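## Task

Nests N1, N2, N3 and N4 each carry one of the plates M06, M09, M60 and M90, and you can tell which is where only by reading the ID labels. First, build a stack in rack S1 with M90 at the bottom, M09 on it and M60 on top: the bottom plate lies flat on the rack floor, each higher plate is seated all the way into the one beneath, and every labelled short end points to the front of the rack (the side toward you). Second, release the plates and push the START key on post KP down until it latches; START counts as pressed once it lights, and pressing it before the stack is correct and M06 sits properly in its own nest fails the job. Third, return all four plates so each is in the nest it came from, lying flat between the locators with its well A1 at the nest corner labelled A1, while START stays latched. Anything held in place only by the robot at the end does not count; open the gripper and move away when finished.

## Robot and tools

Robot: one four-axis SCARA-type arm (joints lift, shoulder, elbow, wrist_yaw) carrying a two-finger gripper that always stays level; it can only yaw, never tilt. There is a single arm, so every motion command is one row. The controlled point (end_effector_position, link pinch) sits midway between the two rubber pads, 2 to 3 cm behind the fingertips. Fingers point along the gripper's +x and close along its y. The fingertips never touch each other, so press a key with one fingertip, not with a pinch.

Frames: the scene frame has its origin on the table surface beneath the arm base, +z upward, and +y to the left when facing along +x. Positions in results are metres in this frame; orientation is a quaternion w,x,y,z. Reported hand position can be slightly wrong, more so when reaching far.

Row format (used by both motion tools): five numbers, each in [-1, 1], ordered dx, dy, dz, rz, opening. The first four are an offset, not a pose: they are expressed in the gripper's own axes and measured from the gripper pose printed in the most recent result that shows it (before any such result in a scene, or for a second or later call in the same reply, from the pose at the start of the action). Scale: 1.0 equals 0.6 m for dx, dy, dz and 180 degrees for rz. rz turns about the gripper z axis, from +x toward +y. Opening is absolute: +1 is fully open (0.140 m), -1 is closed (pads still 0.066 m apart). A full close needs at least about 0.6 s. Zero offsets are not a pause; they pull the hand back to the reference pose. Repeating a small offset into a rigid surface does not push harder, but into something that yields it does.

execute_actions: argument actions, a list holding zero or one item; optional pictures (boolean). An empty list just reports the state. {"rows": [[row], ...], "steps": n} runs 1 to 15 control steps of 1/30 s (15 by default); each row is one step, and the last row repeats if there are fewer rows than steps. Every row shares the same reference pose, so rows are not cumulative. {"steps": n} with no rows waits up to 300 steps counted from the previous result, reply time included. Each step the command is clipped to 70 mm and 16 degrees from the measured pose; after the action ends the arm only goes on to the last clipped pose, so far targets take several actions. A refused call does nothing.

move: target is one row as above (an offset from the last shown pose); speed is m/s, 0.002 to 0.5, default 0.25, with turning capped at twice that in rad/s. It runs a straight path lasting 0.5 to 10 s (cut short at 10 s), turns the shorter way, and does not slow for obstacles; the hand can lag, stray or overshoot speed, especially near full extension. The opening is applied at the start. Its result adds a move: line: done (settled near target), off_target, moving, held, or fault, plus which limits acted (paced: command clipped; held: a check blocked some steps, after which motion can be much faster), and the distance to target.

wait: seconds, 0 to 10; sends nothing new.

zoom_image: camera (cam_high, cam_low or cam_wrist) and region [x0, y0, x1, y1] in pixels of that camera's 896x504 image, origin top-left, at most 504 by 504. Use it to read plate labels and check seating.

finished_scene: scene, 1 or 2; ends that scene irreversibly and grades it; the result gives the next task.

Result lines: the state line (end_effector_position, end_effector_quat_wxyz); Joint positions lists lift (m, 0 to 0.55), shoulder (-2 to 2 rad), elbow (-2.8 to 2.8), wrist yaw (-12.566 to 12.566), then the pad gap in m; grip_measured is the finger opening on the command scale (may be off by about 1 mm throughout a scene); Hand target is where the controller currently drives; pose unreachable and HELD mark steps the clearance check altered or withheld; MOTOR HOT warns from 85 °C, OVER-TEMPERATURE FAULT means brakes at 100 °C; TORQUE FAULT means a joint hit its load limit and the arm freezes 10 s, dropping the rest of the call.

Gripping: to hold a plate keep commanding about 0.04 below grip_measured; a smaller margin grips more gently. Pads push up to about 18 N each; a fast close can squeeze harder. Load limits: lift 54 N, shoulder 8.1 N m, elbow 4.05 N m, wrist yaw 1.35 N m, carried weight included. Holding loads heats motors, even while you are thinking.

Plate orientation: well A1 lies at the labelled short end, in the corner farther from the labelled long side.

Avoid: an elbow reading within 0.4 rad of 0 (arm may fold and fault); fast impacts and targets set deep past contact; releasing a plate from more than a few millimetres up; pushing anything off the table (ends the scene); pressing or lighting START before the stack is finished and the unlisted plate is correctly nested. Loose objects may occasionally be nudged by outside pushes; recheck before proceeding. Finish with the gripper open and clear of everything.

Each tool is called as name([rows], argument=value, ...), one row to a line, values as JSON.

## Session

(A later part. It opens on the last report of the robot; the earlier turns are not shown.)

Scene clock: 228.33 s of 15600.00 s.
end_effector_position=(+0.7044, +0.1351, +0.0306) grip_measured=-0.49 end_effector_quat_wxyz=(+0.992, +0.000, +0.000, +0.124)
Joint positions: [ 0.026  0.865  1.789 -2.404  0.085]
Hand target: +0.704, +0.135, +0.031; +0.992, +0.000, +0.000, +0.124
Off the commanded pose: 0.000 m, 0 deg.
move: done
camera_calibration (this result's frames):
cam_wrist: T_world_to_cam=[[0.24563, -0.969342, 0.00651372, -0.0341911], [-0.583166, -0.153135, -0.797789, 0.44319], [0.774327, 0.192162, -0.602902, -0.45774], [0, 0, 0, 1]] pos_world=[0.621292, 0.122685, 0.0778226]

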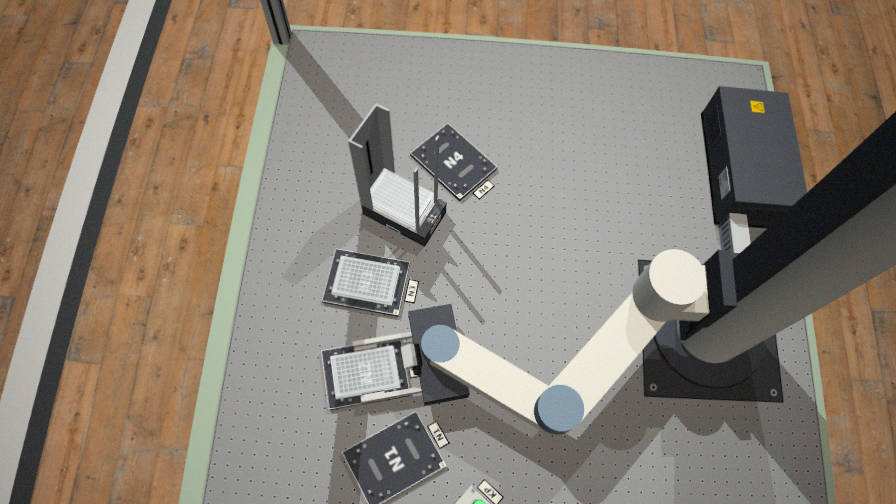

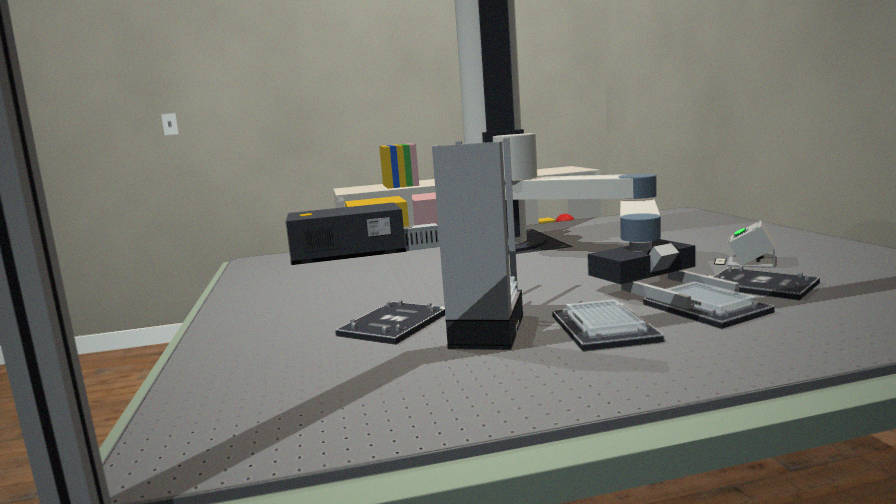

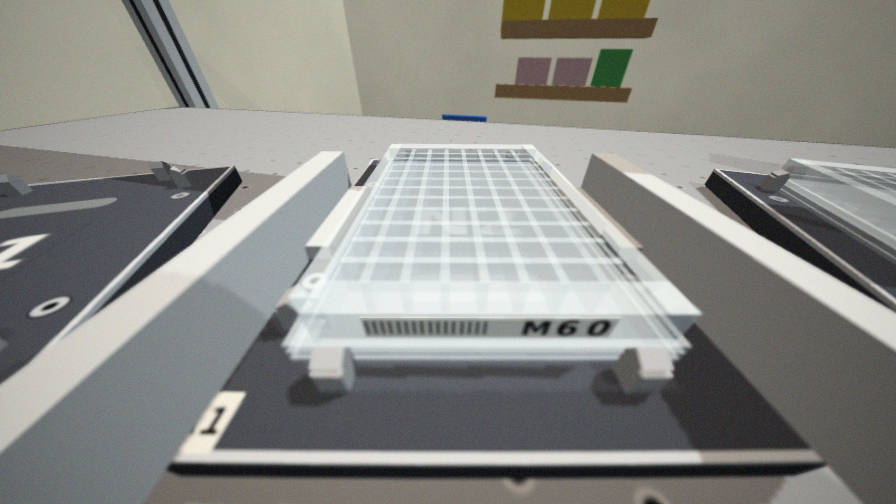

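move(target=[0,0,0,0,0.1])

move(target=[0,0,0.0827,0,0.1], speed=0.1)

move(target=[-0.3737,-0.2235,0,-0.2217,0.1], speed=0.35)

move(target=[0.1248,-0.154,0,0,0.1])

Scene clock: 233.20 s of 15600.00 s.
end_effector_position=(+0.7044, +0.1351, +0.0306) grip_measured=+0.10 end_effector_quat_wxyz=(+0.992, +0.000, +0.000, +0.124)
Joint positions: [ 0.026  0.865  1.789 -2.404  0.107]
Hand target: +0.704, +0.135, +0.031; +0.992, +0.000, +0.000, +0.124
Off the commanded pose: 0.000 m, 0 deg.
After step 90, 1.17 s passed at rest.
move: done
camera_calibration (this result's frames):
cam_wrist: T_world_to_cam=[[0.245627, -0.969343, 0.00651372, -0.0341894], [-0.583167, -0.153133, -0.797789, 0.44319], [0.774328, 0.19216, -0.602902, -0.45774], [0, 0, 0, 1]] pos_world=[0.621293, 0.122685, 0.0778226]

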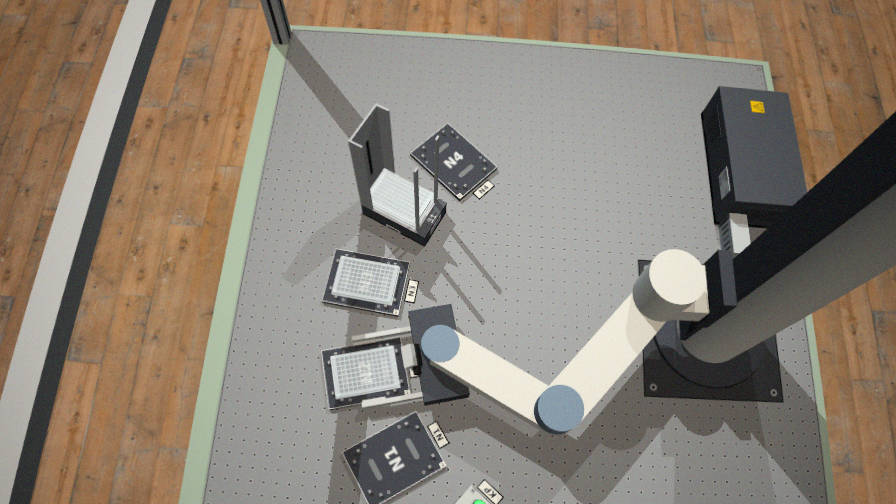

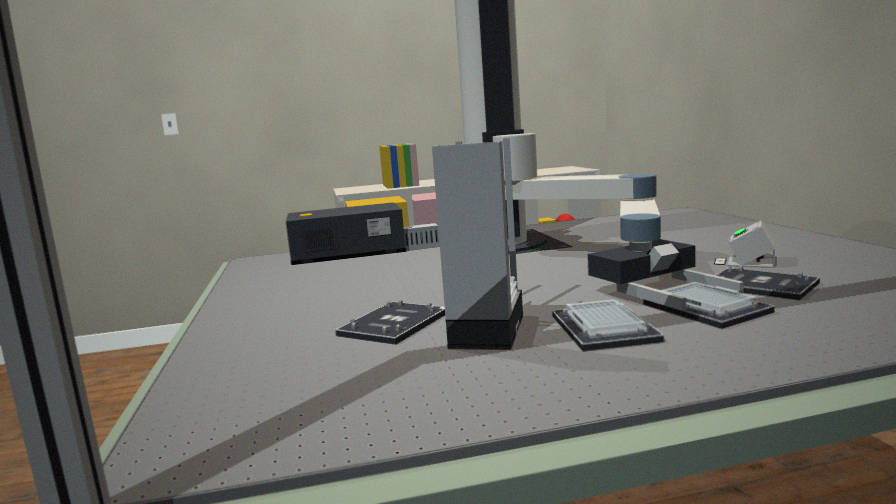

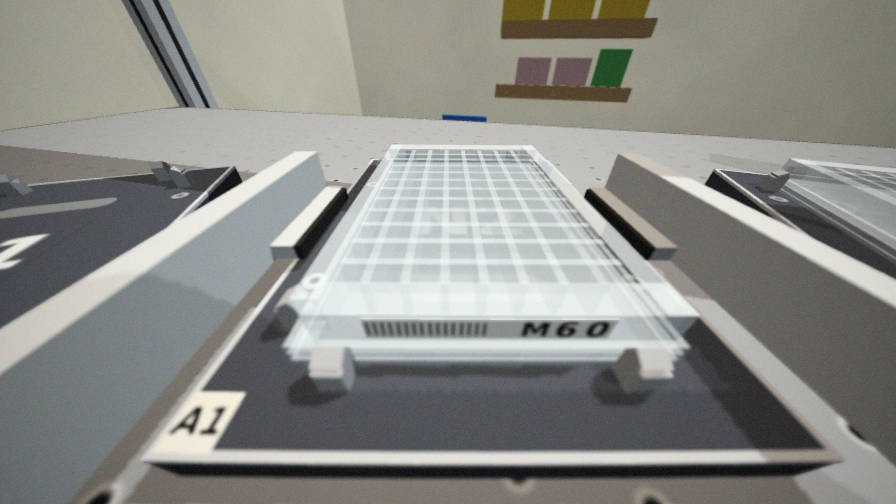

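Scene clock: 234.00 s of 15600.00 s.
end_effector_position=(+0.7044, +0.1351, +0.0803) grip_measured=+0.10 end_effector_quat_wxyz=(+0.992, +0.000, +0.000, +0.124)
Joint positions: [ 0.075  0.865  1.789 -2.404  0.107]
Hand target: +0.704, +0.135, +0.080; +0.992, +0.000, +0.000, +0.124
Off the commanded pose: 0.000 m, 0 deg.
move: done
camera_calibration (this result's frames):
cam_wrist: T_world_to_cam=[[0.245663, -0.969334, 0.00651372, -0.0345276], [-0.583161, -0.153154, -0.797789, 0.482828], [0.774321, 0.192188, -0.602902, -0.42779], [0, 0, 0, 1]] pos_world=[0.621296, 0.122695, 0.127504]

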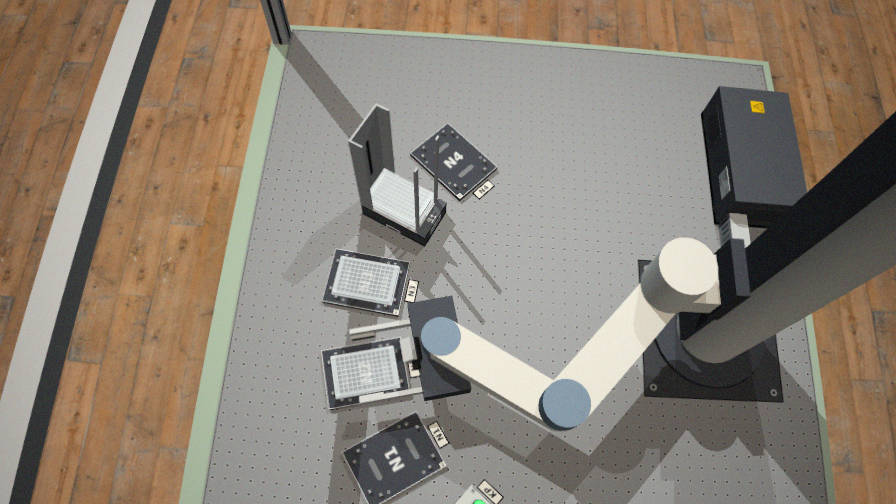

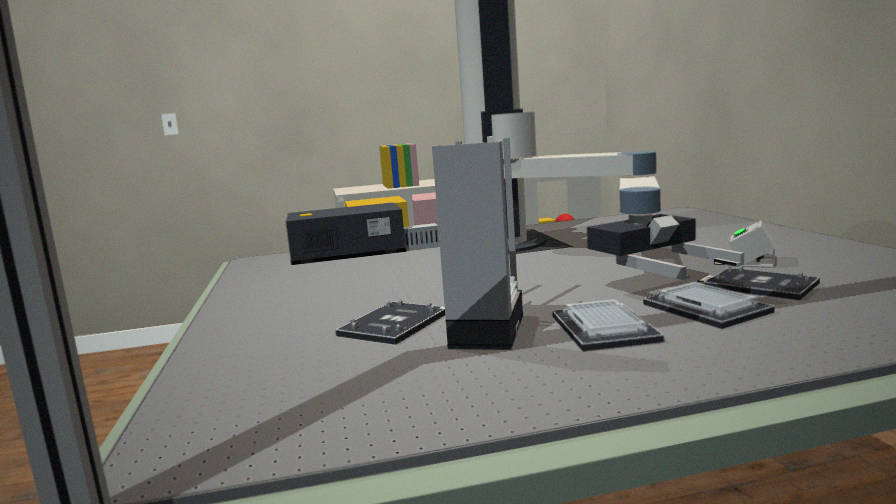

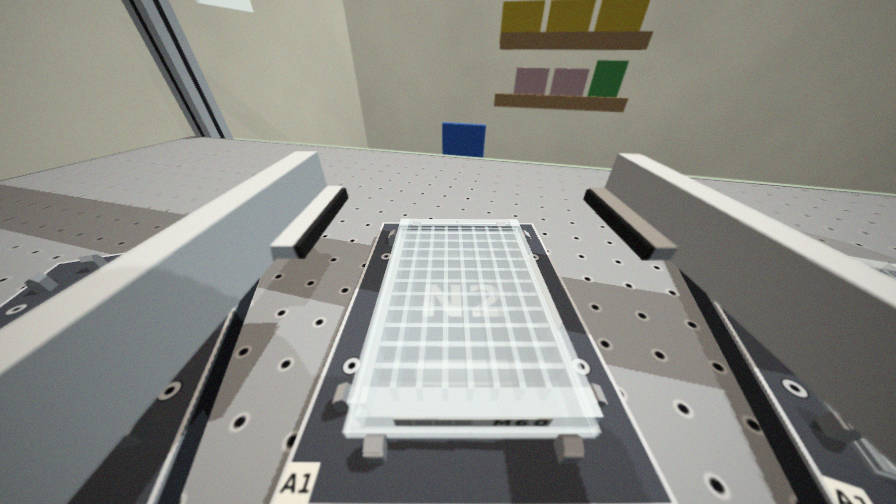

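Scene clock: 235.40 s of 15600.00 s.
end_effector_position=(+0.5201, -0.0504, +0.0803) grip_measured=+0.10 end_effector_quat_wxyz=(+0.975, +0.000, +0.000, -0.222)
Joint positions: [ 0.075  1.022  0.857 -2.327  0.107]
Hand target: +0.520, -0.050, +0.080; +0.975, +0.000, +0.000, -0.222
Off the commanded pose: 0.000 m, 0 deg.
move: done
camera_calibration (this result's frames):
cam_wrist: T_world_to_cam=[[-0.43386, -0.900957, 0.00651372, 0.187858], [-0.545466, 0.256904, -0.797789, 0.348031], [0.7171, -0.349681, -0.602902, -0.247032], [0, 0, 0, 1]] pos_world=[0.448489, -0.00654117, 0.127496]

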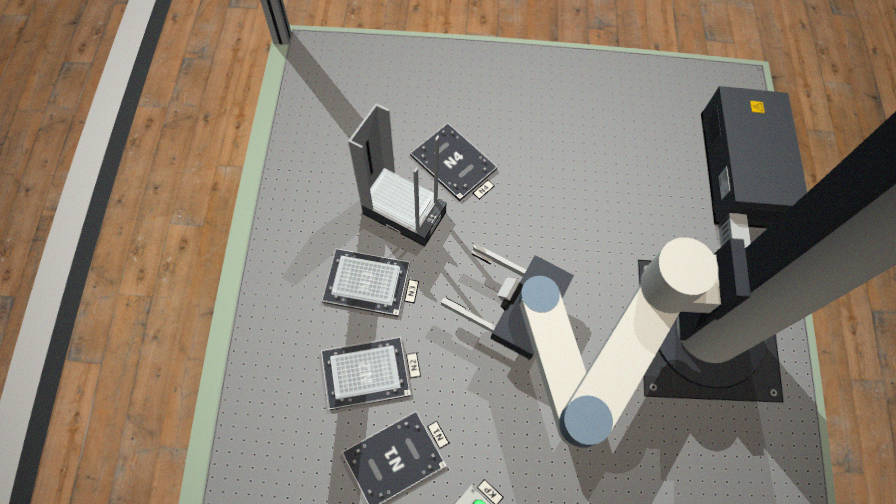

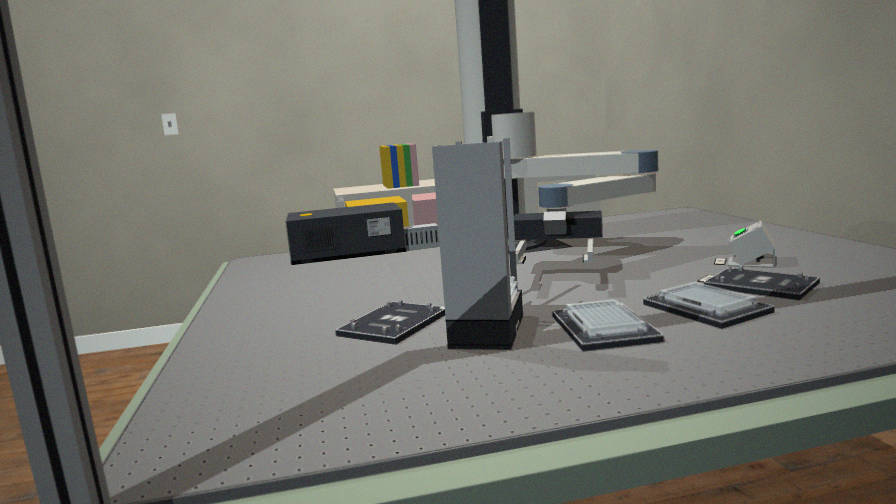

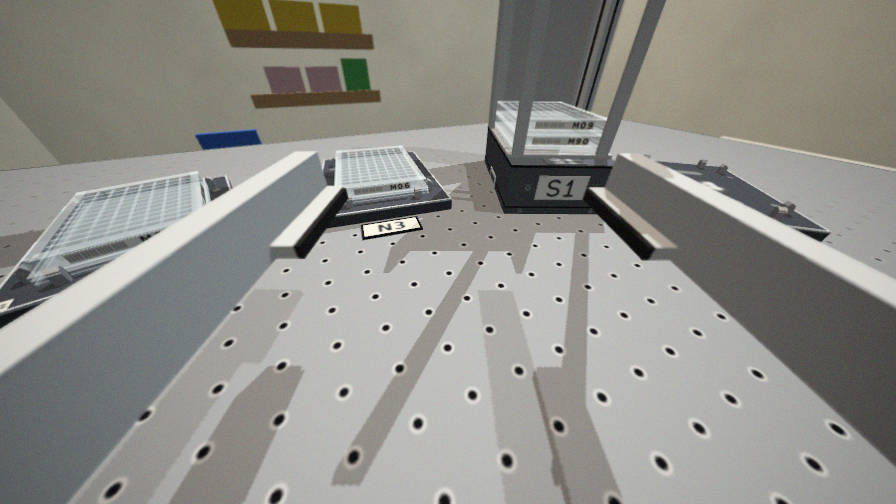

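Scene clock: 236.33 s of 15600.00 s.
end_effector_position=(+0.5477, -0.1661, +0.0803) grip_measured=+0.10 end_effector_quat_wxyz=(+0.975, +0.000, +0.000, -0.222)
Joint positions: [ 0.075  0.501  1.073 -2.022  0.107]
Hand target: +0.548, -0.166, +0.080; +0.975, +0.000, +0.000, -0.222
Off the commanded pose: 0.000 m, 0 deg.
move: done
camera_calibration (this result's frames):
cam_wrist: T_world_to_cam=[[-0.433825, -0.900973, 0.00651372, 0.0954752], [-0.545476, 0.256883, -0.797789, 0.39279], [0.717113, -0.349654, -0.602902, -0.307258], [0, 0, 0, 1]] pos_world=[0.476016, -0.122314, 0.127495]

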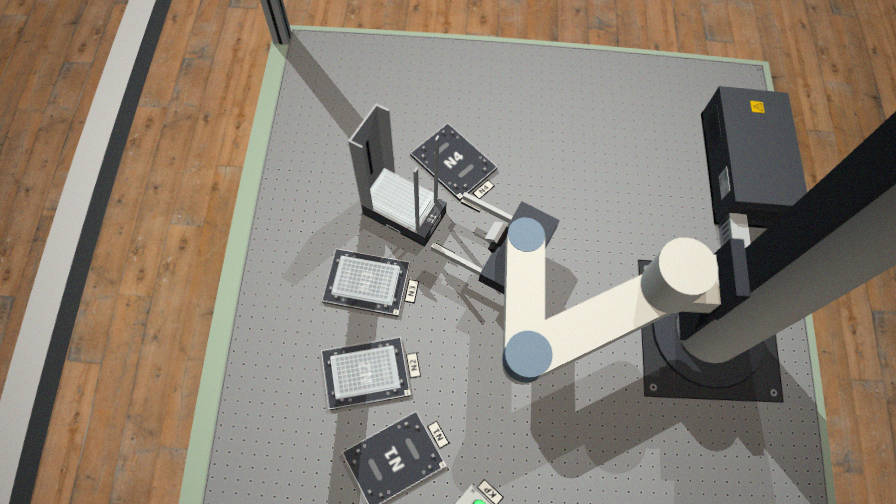

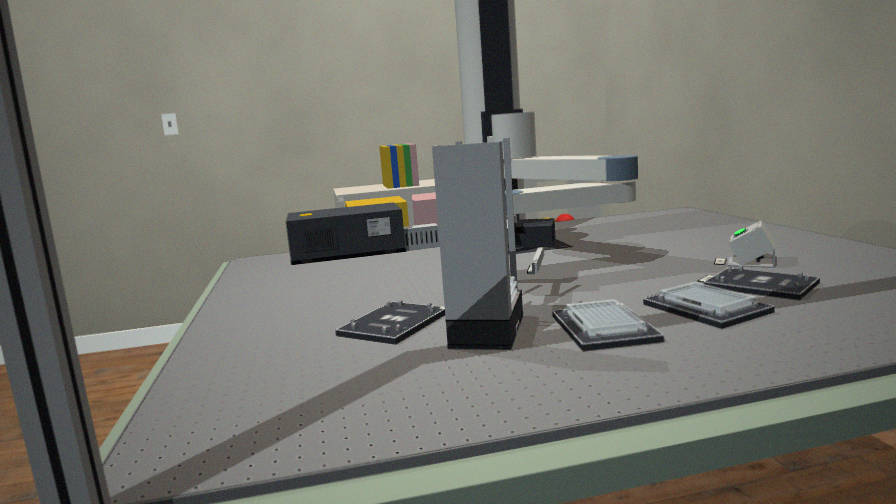

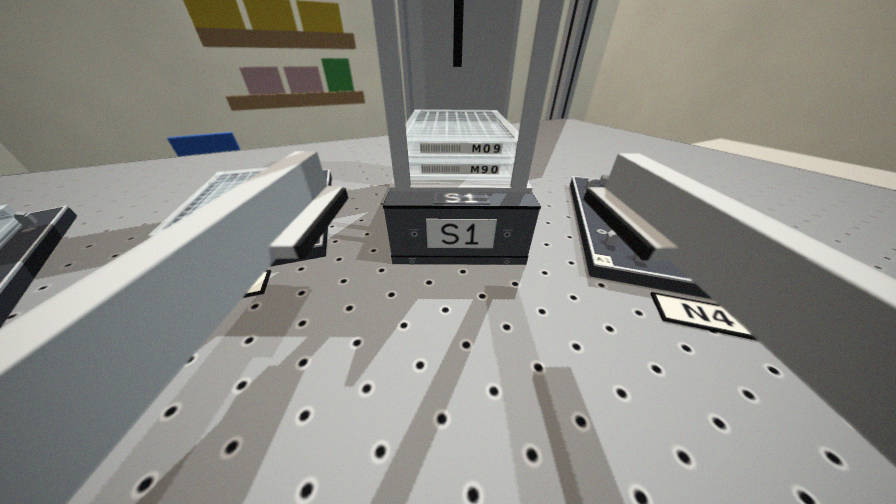

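move(target=[0.2193,0.0004,0,0,0.1], speed=0.2)

move(target=[0,0,0,0,-0.55])

move(target=[0,0,0.4215,0,-0.55], speed=0.12)

move(target=[-0.0665,-0.2758,0,-0.094,-0.55], speed=0.2)

move(target=[0,0,-0.475,0,-0.55], speed=0.25)

Scene clock: 244.93 s of 15600.00 s.
end_effector_position=(+0.6664, -0.2229, +0.0803) grip_measured=+0.10 end_effector_quat_wxyz=(+0.975, +0.000, +0.000, -0.222)
Joint positions: [ 0.075  0.214  1.748 -2.41   0.107]
Hand target: +0.666, -0.223, +0.080; +0.975, +0.000, +0.000, -0.222
Off the commanded pose: 0.000 m, 0 deg.
After step 90, 4.53 s passed at rest.
move: done
camera_calibration (this result's frames):
cam_wrist: T_world_to_cam=[[-0.433713, -0.901028, 0.00651372, 0.0957755], [-0.545508, 0.256815, -0.797789, 0.472137], [0.717157, -0.349564, -0.602902, -0.412236], [0, 0, 0, 1]] pos_world=[0.594731, -0.179058, 0.127503]

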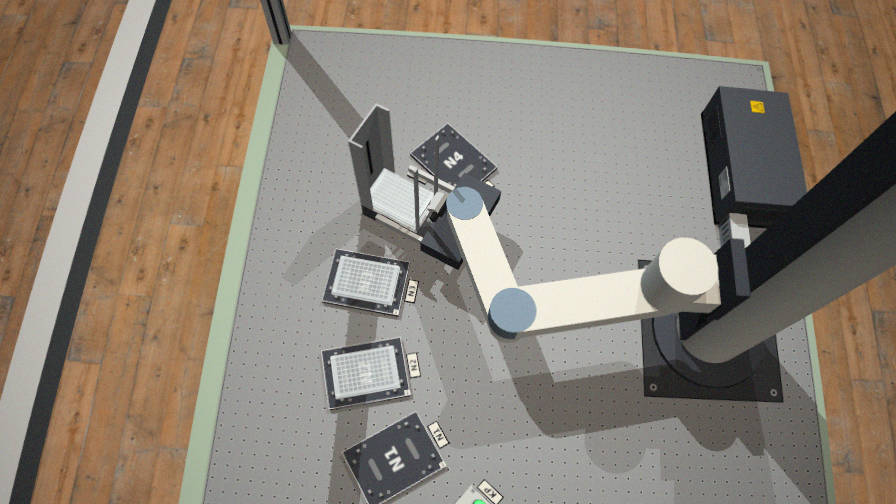

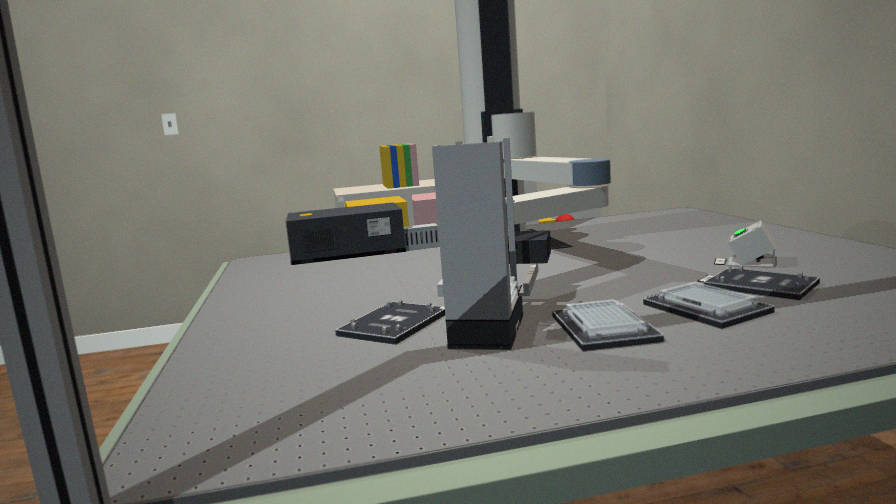

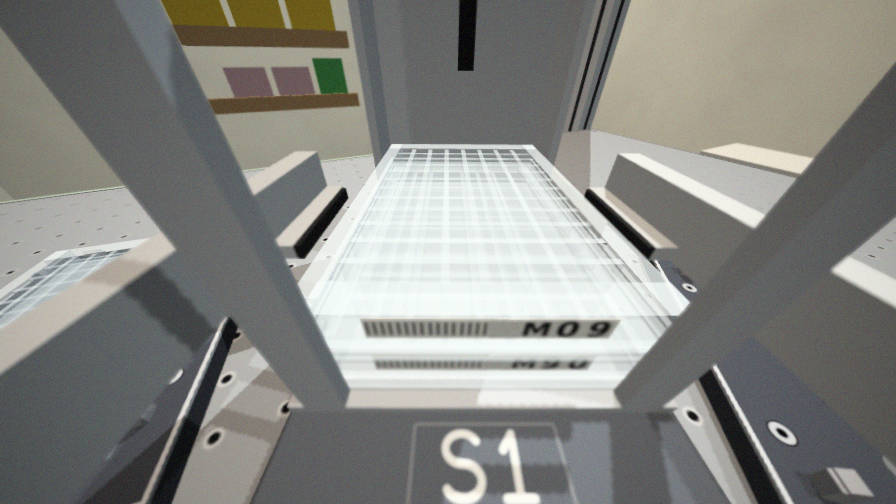

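Scene clock: 245.43 s of 15600.00 s.
end_effector_position=(+0.6664, -0.2229, +0.0803) grip_measured=-0.49 end_effector_quat_wxyz=(+0.975, +0.000, +0.000, -0.222)
Joint positions: [ 0.075  0.214  1.748 -2.41   0.085]
Hand target: +0.666, -0.223, +0.080; +0.975, +0.000, +0.000, -0.222
Off the commanded pose: 0.000 m, 0 deg.
move: done
camera_calibration (this result's frames):
cam_wrist: T_world_to_cam=[[-0.433768, -0.901001, 0.00651372, 0.0958049], [-0.545492, 0.256849, -0.797789, 0.472133], [0.717135, -0.349609, -0.602902, -0.412231], [0, 0, 0, 1]] pos_world=[0.594728, -0.179066, 0.127503]

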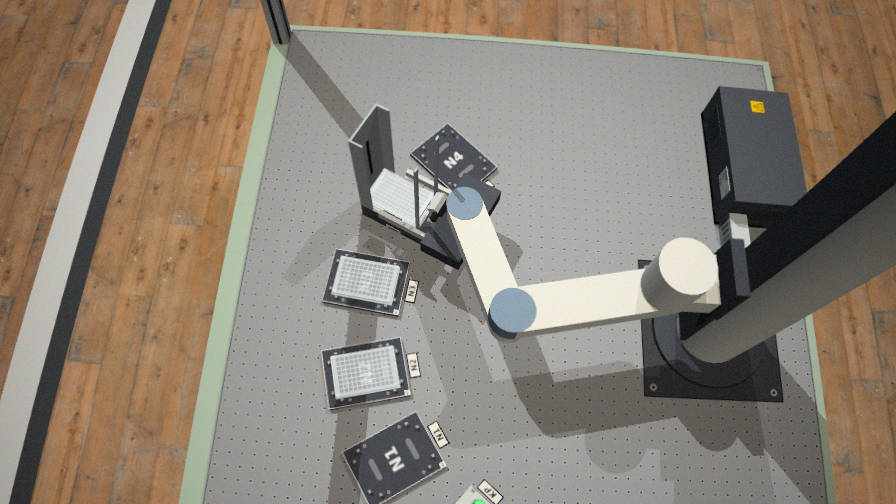

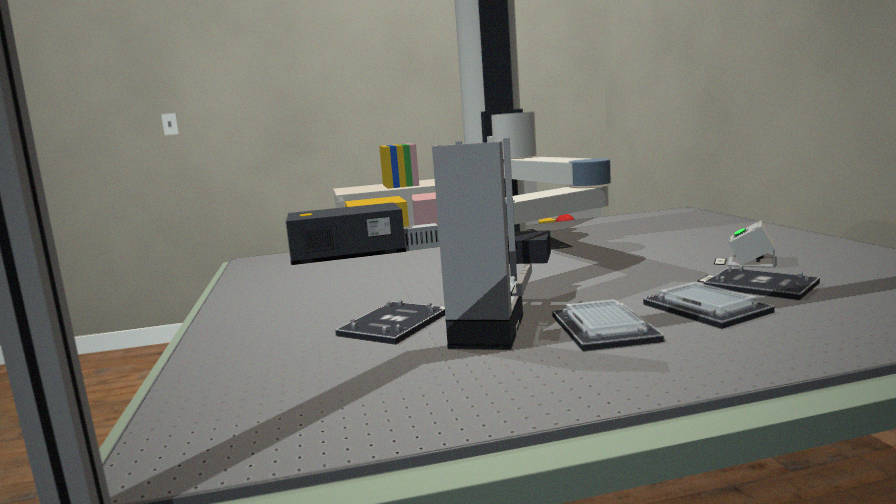

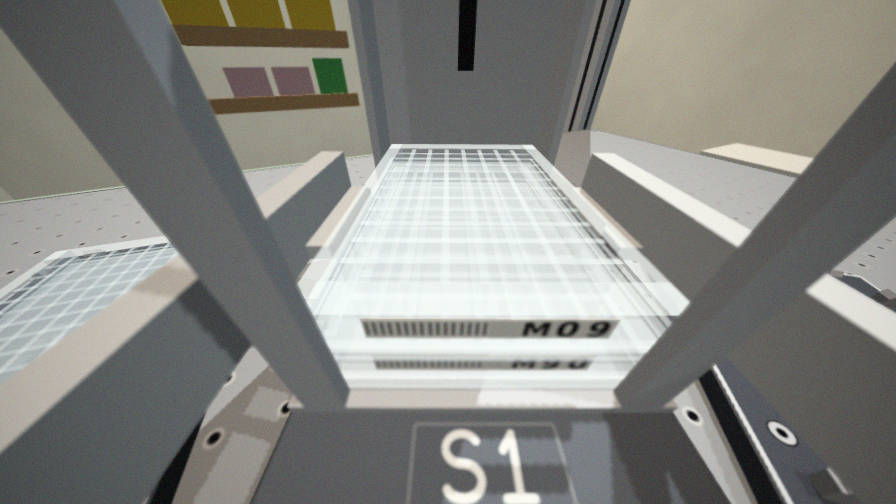

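Scene clock: 247.87 s of 15600.00 s.
end_effector_position=(+0.6664, -0.2229, +0.3332) grip_measured=-0.49 end_effector_quat_wxyz=(+0.975, +0.000, +0.000, -0.222)
Joint positions: [ 0.328  0.214  1.748 -2.41   0.085]
Hand target: +0.666, -0.223, +0.333; +0.975, +0.000, +0.000, -0.222
Off the commanded pose: 0.000 m, 0 deg.
move: done
camera_calibration (this result's frames):
cam_wrist: T_world_to_cam=[[-0.433745, -0.901012, 0.00651372, 0.0941477], [-0.545499, 0.256835, -0.797789, 0.673936], [0.717144, -0.34959, -0.602902, -0.259732], [0, 0, 0, 1]] pos_world=[0.594733, -0.179062, 0.380453]

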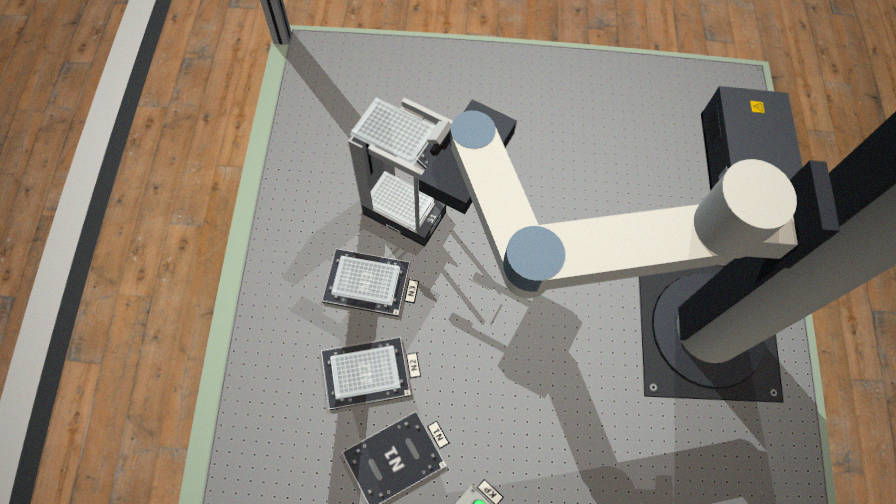

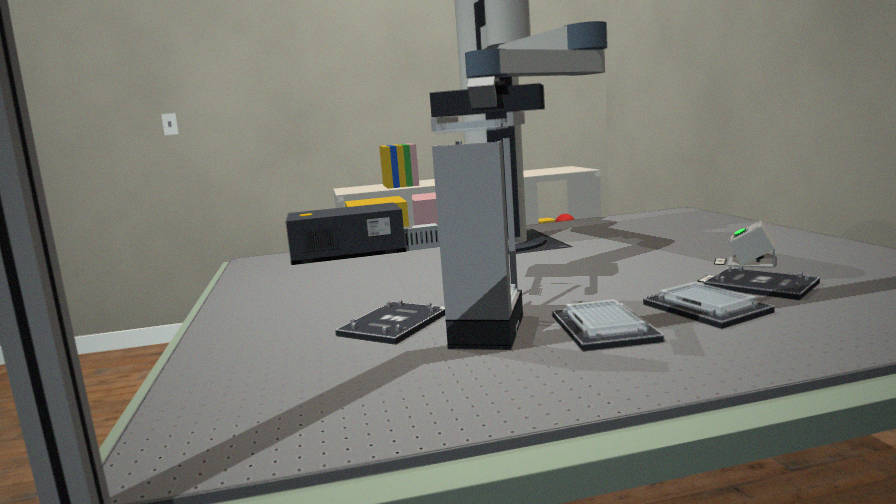

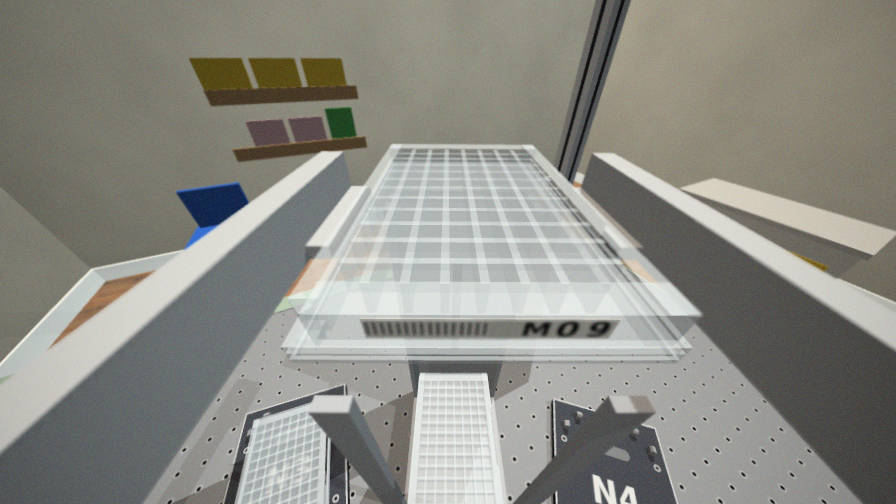

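Scene clock: 249.07 s of 15600.00 s.
end_effector_position=(+0.5587, -0.3549, +0.3332) grip_measured=-0.49 end_effector_quat_wxyz=(+0.932, +0.000, +0.000, -0.363)
Joint positions: [ 0.328 -0.072  1.649 -2.32   0.085]
Hand target: +0.559, -0.355, +0.333; +0.932, +0.000, +0.000, -0.363
Off the commanded pose: 0.000 m, 0 deg.
move: done
camera_calibration (this result's frames):
cam_wrist: T_world_to_cam=[[-0.677564, -0.735435, 0.00651372, 0.123434], [-0.446935, 0.4047, -0.797789, 0.646521], [0.584085, -0.543464, -0.602902, -0.223138], [0, 0, 0, 1]] pos_world=[0.502919, -0.292137, 0.380453]

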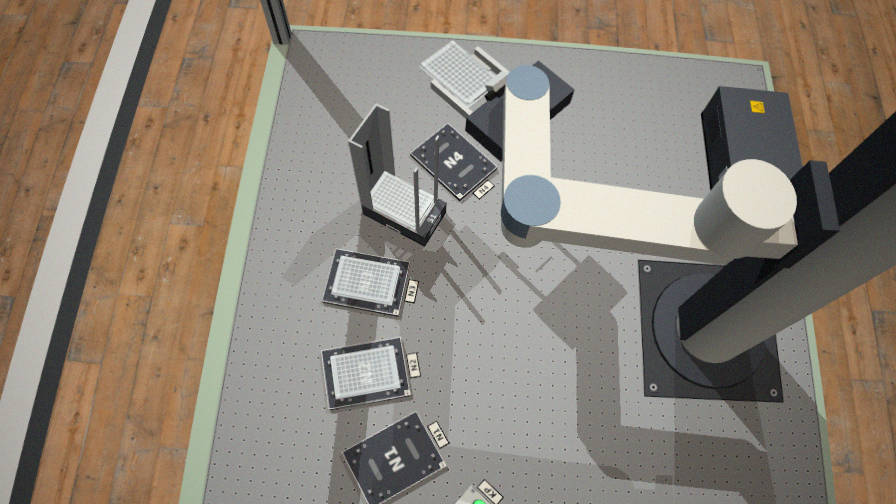

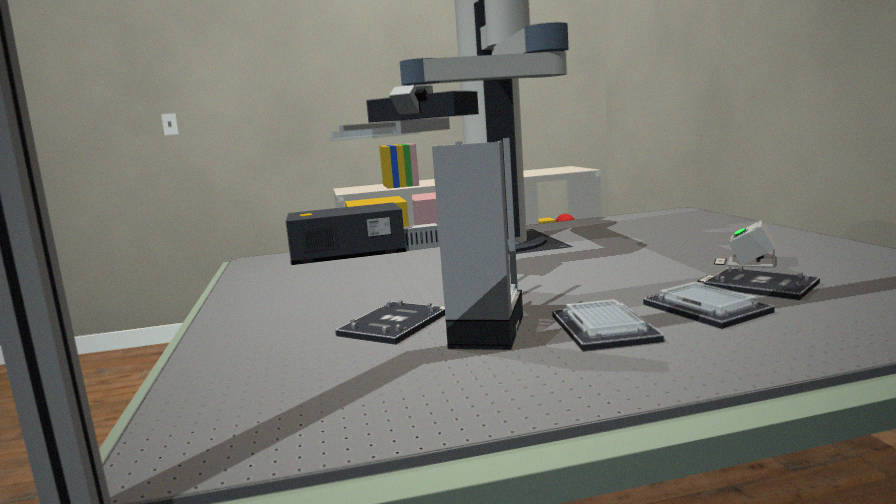

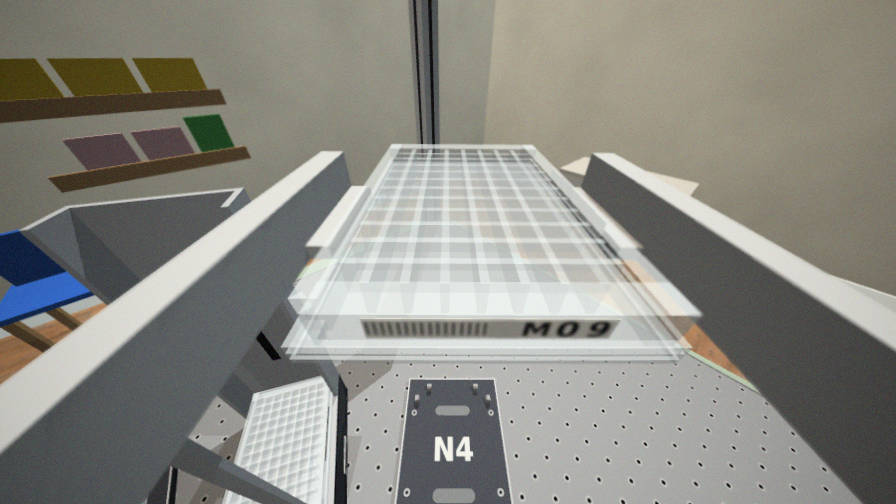

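Scene clock: 250.63 s of 15600.00 s.
end_effector_position=(+0.5587, -0.3549, +0.0482) grip_measured=-0.49 end_effector_quat_wxyz=(+0.932, +0.000, +0.000, -0.363)
Joint positions: [ 0.043 -0.072  1.649 -2.32   0.085]
Hand target: +0.559, -0.355, +0.048; +0.932, +0.000, +0.000, -0.363
Off the commanded pose: 0.000 m, 0 deg.
move: done
camera_calibration (this result's frames):
cam_wrist: T_world_to_cam=[[-0.677584, -0.735416, 0.00651372, 0.125303], [-0.446924, 0.404712, -0.797789, 0.419087], [0.584071, -0.54348, -0.602902, -0.395002], [0, 0, 0, 1]] pos_world=[0.502913, -0.292136, 0.0953786]

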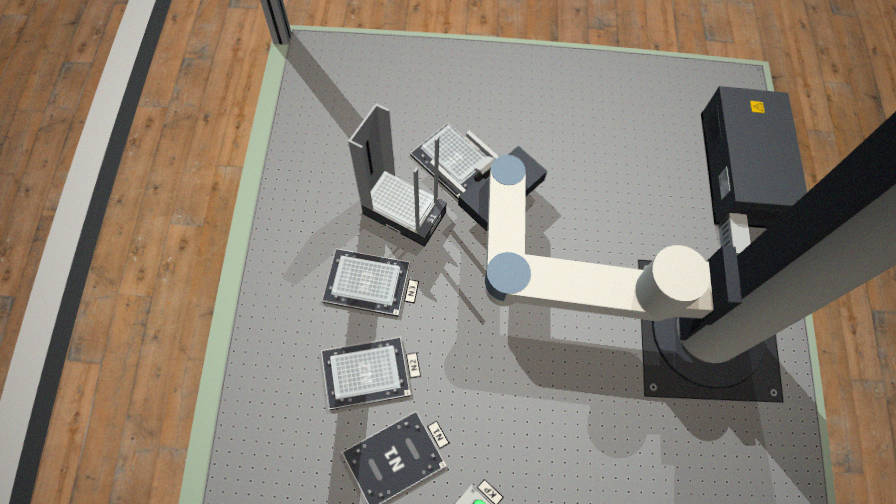

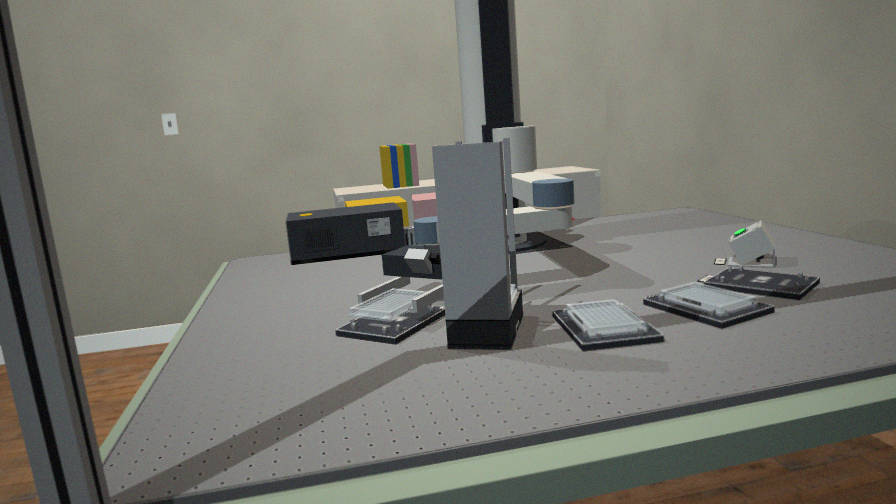

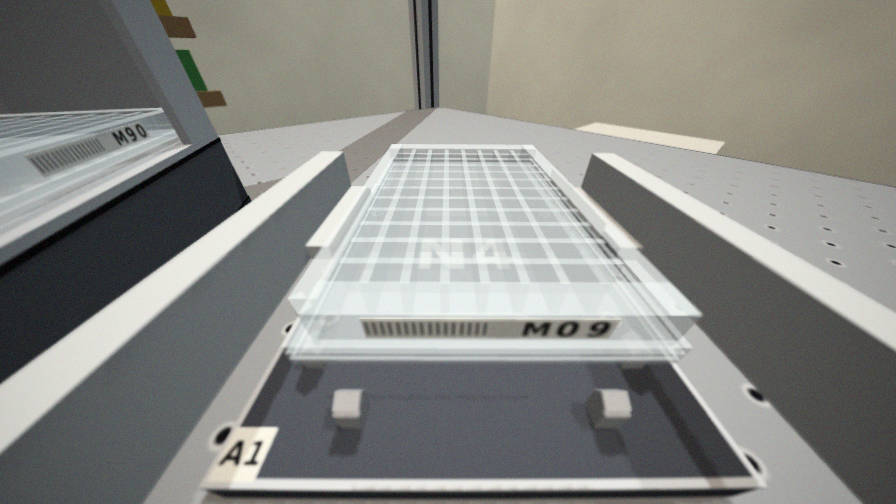

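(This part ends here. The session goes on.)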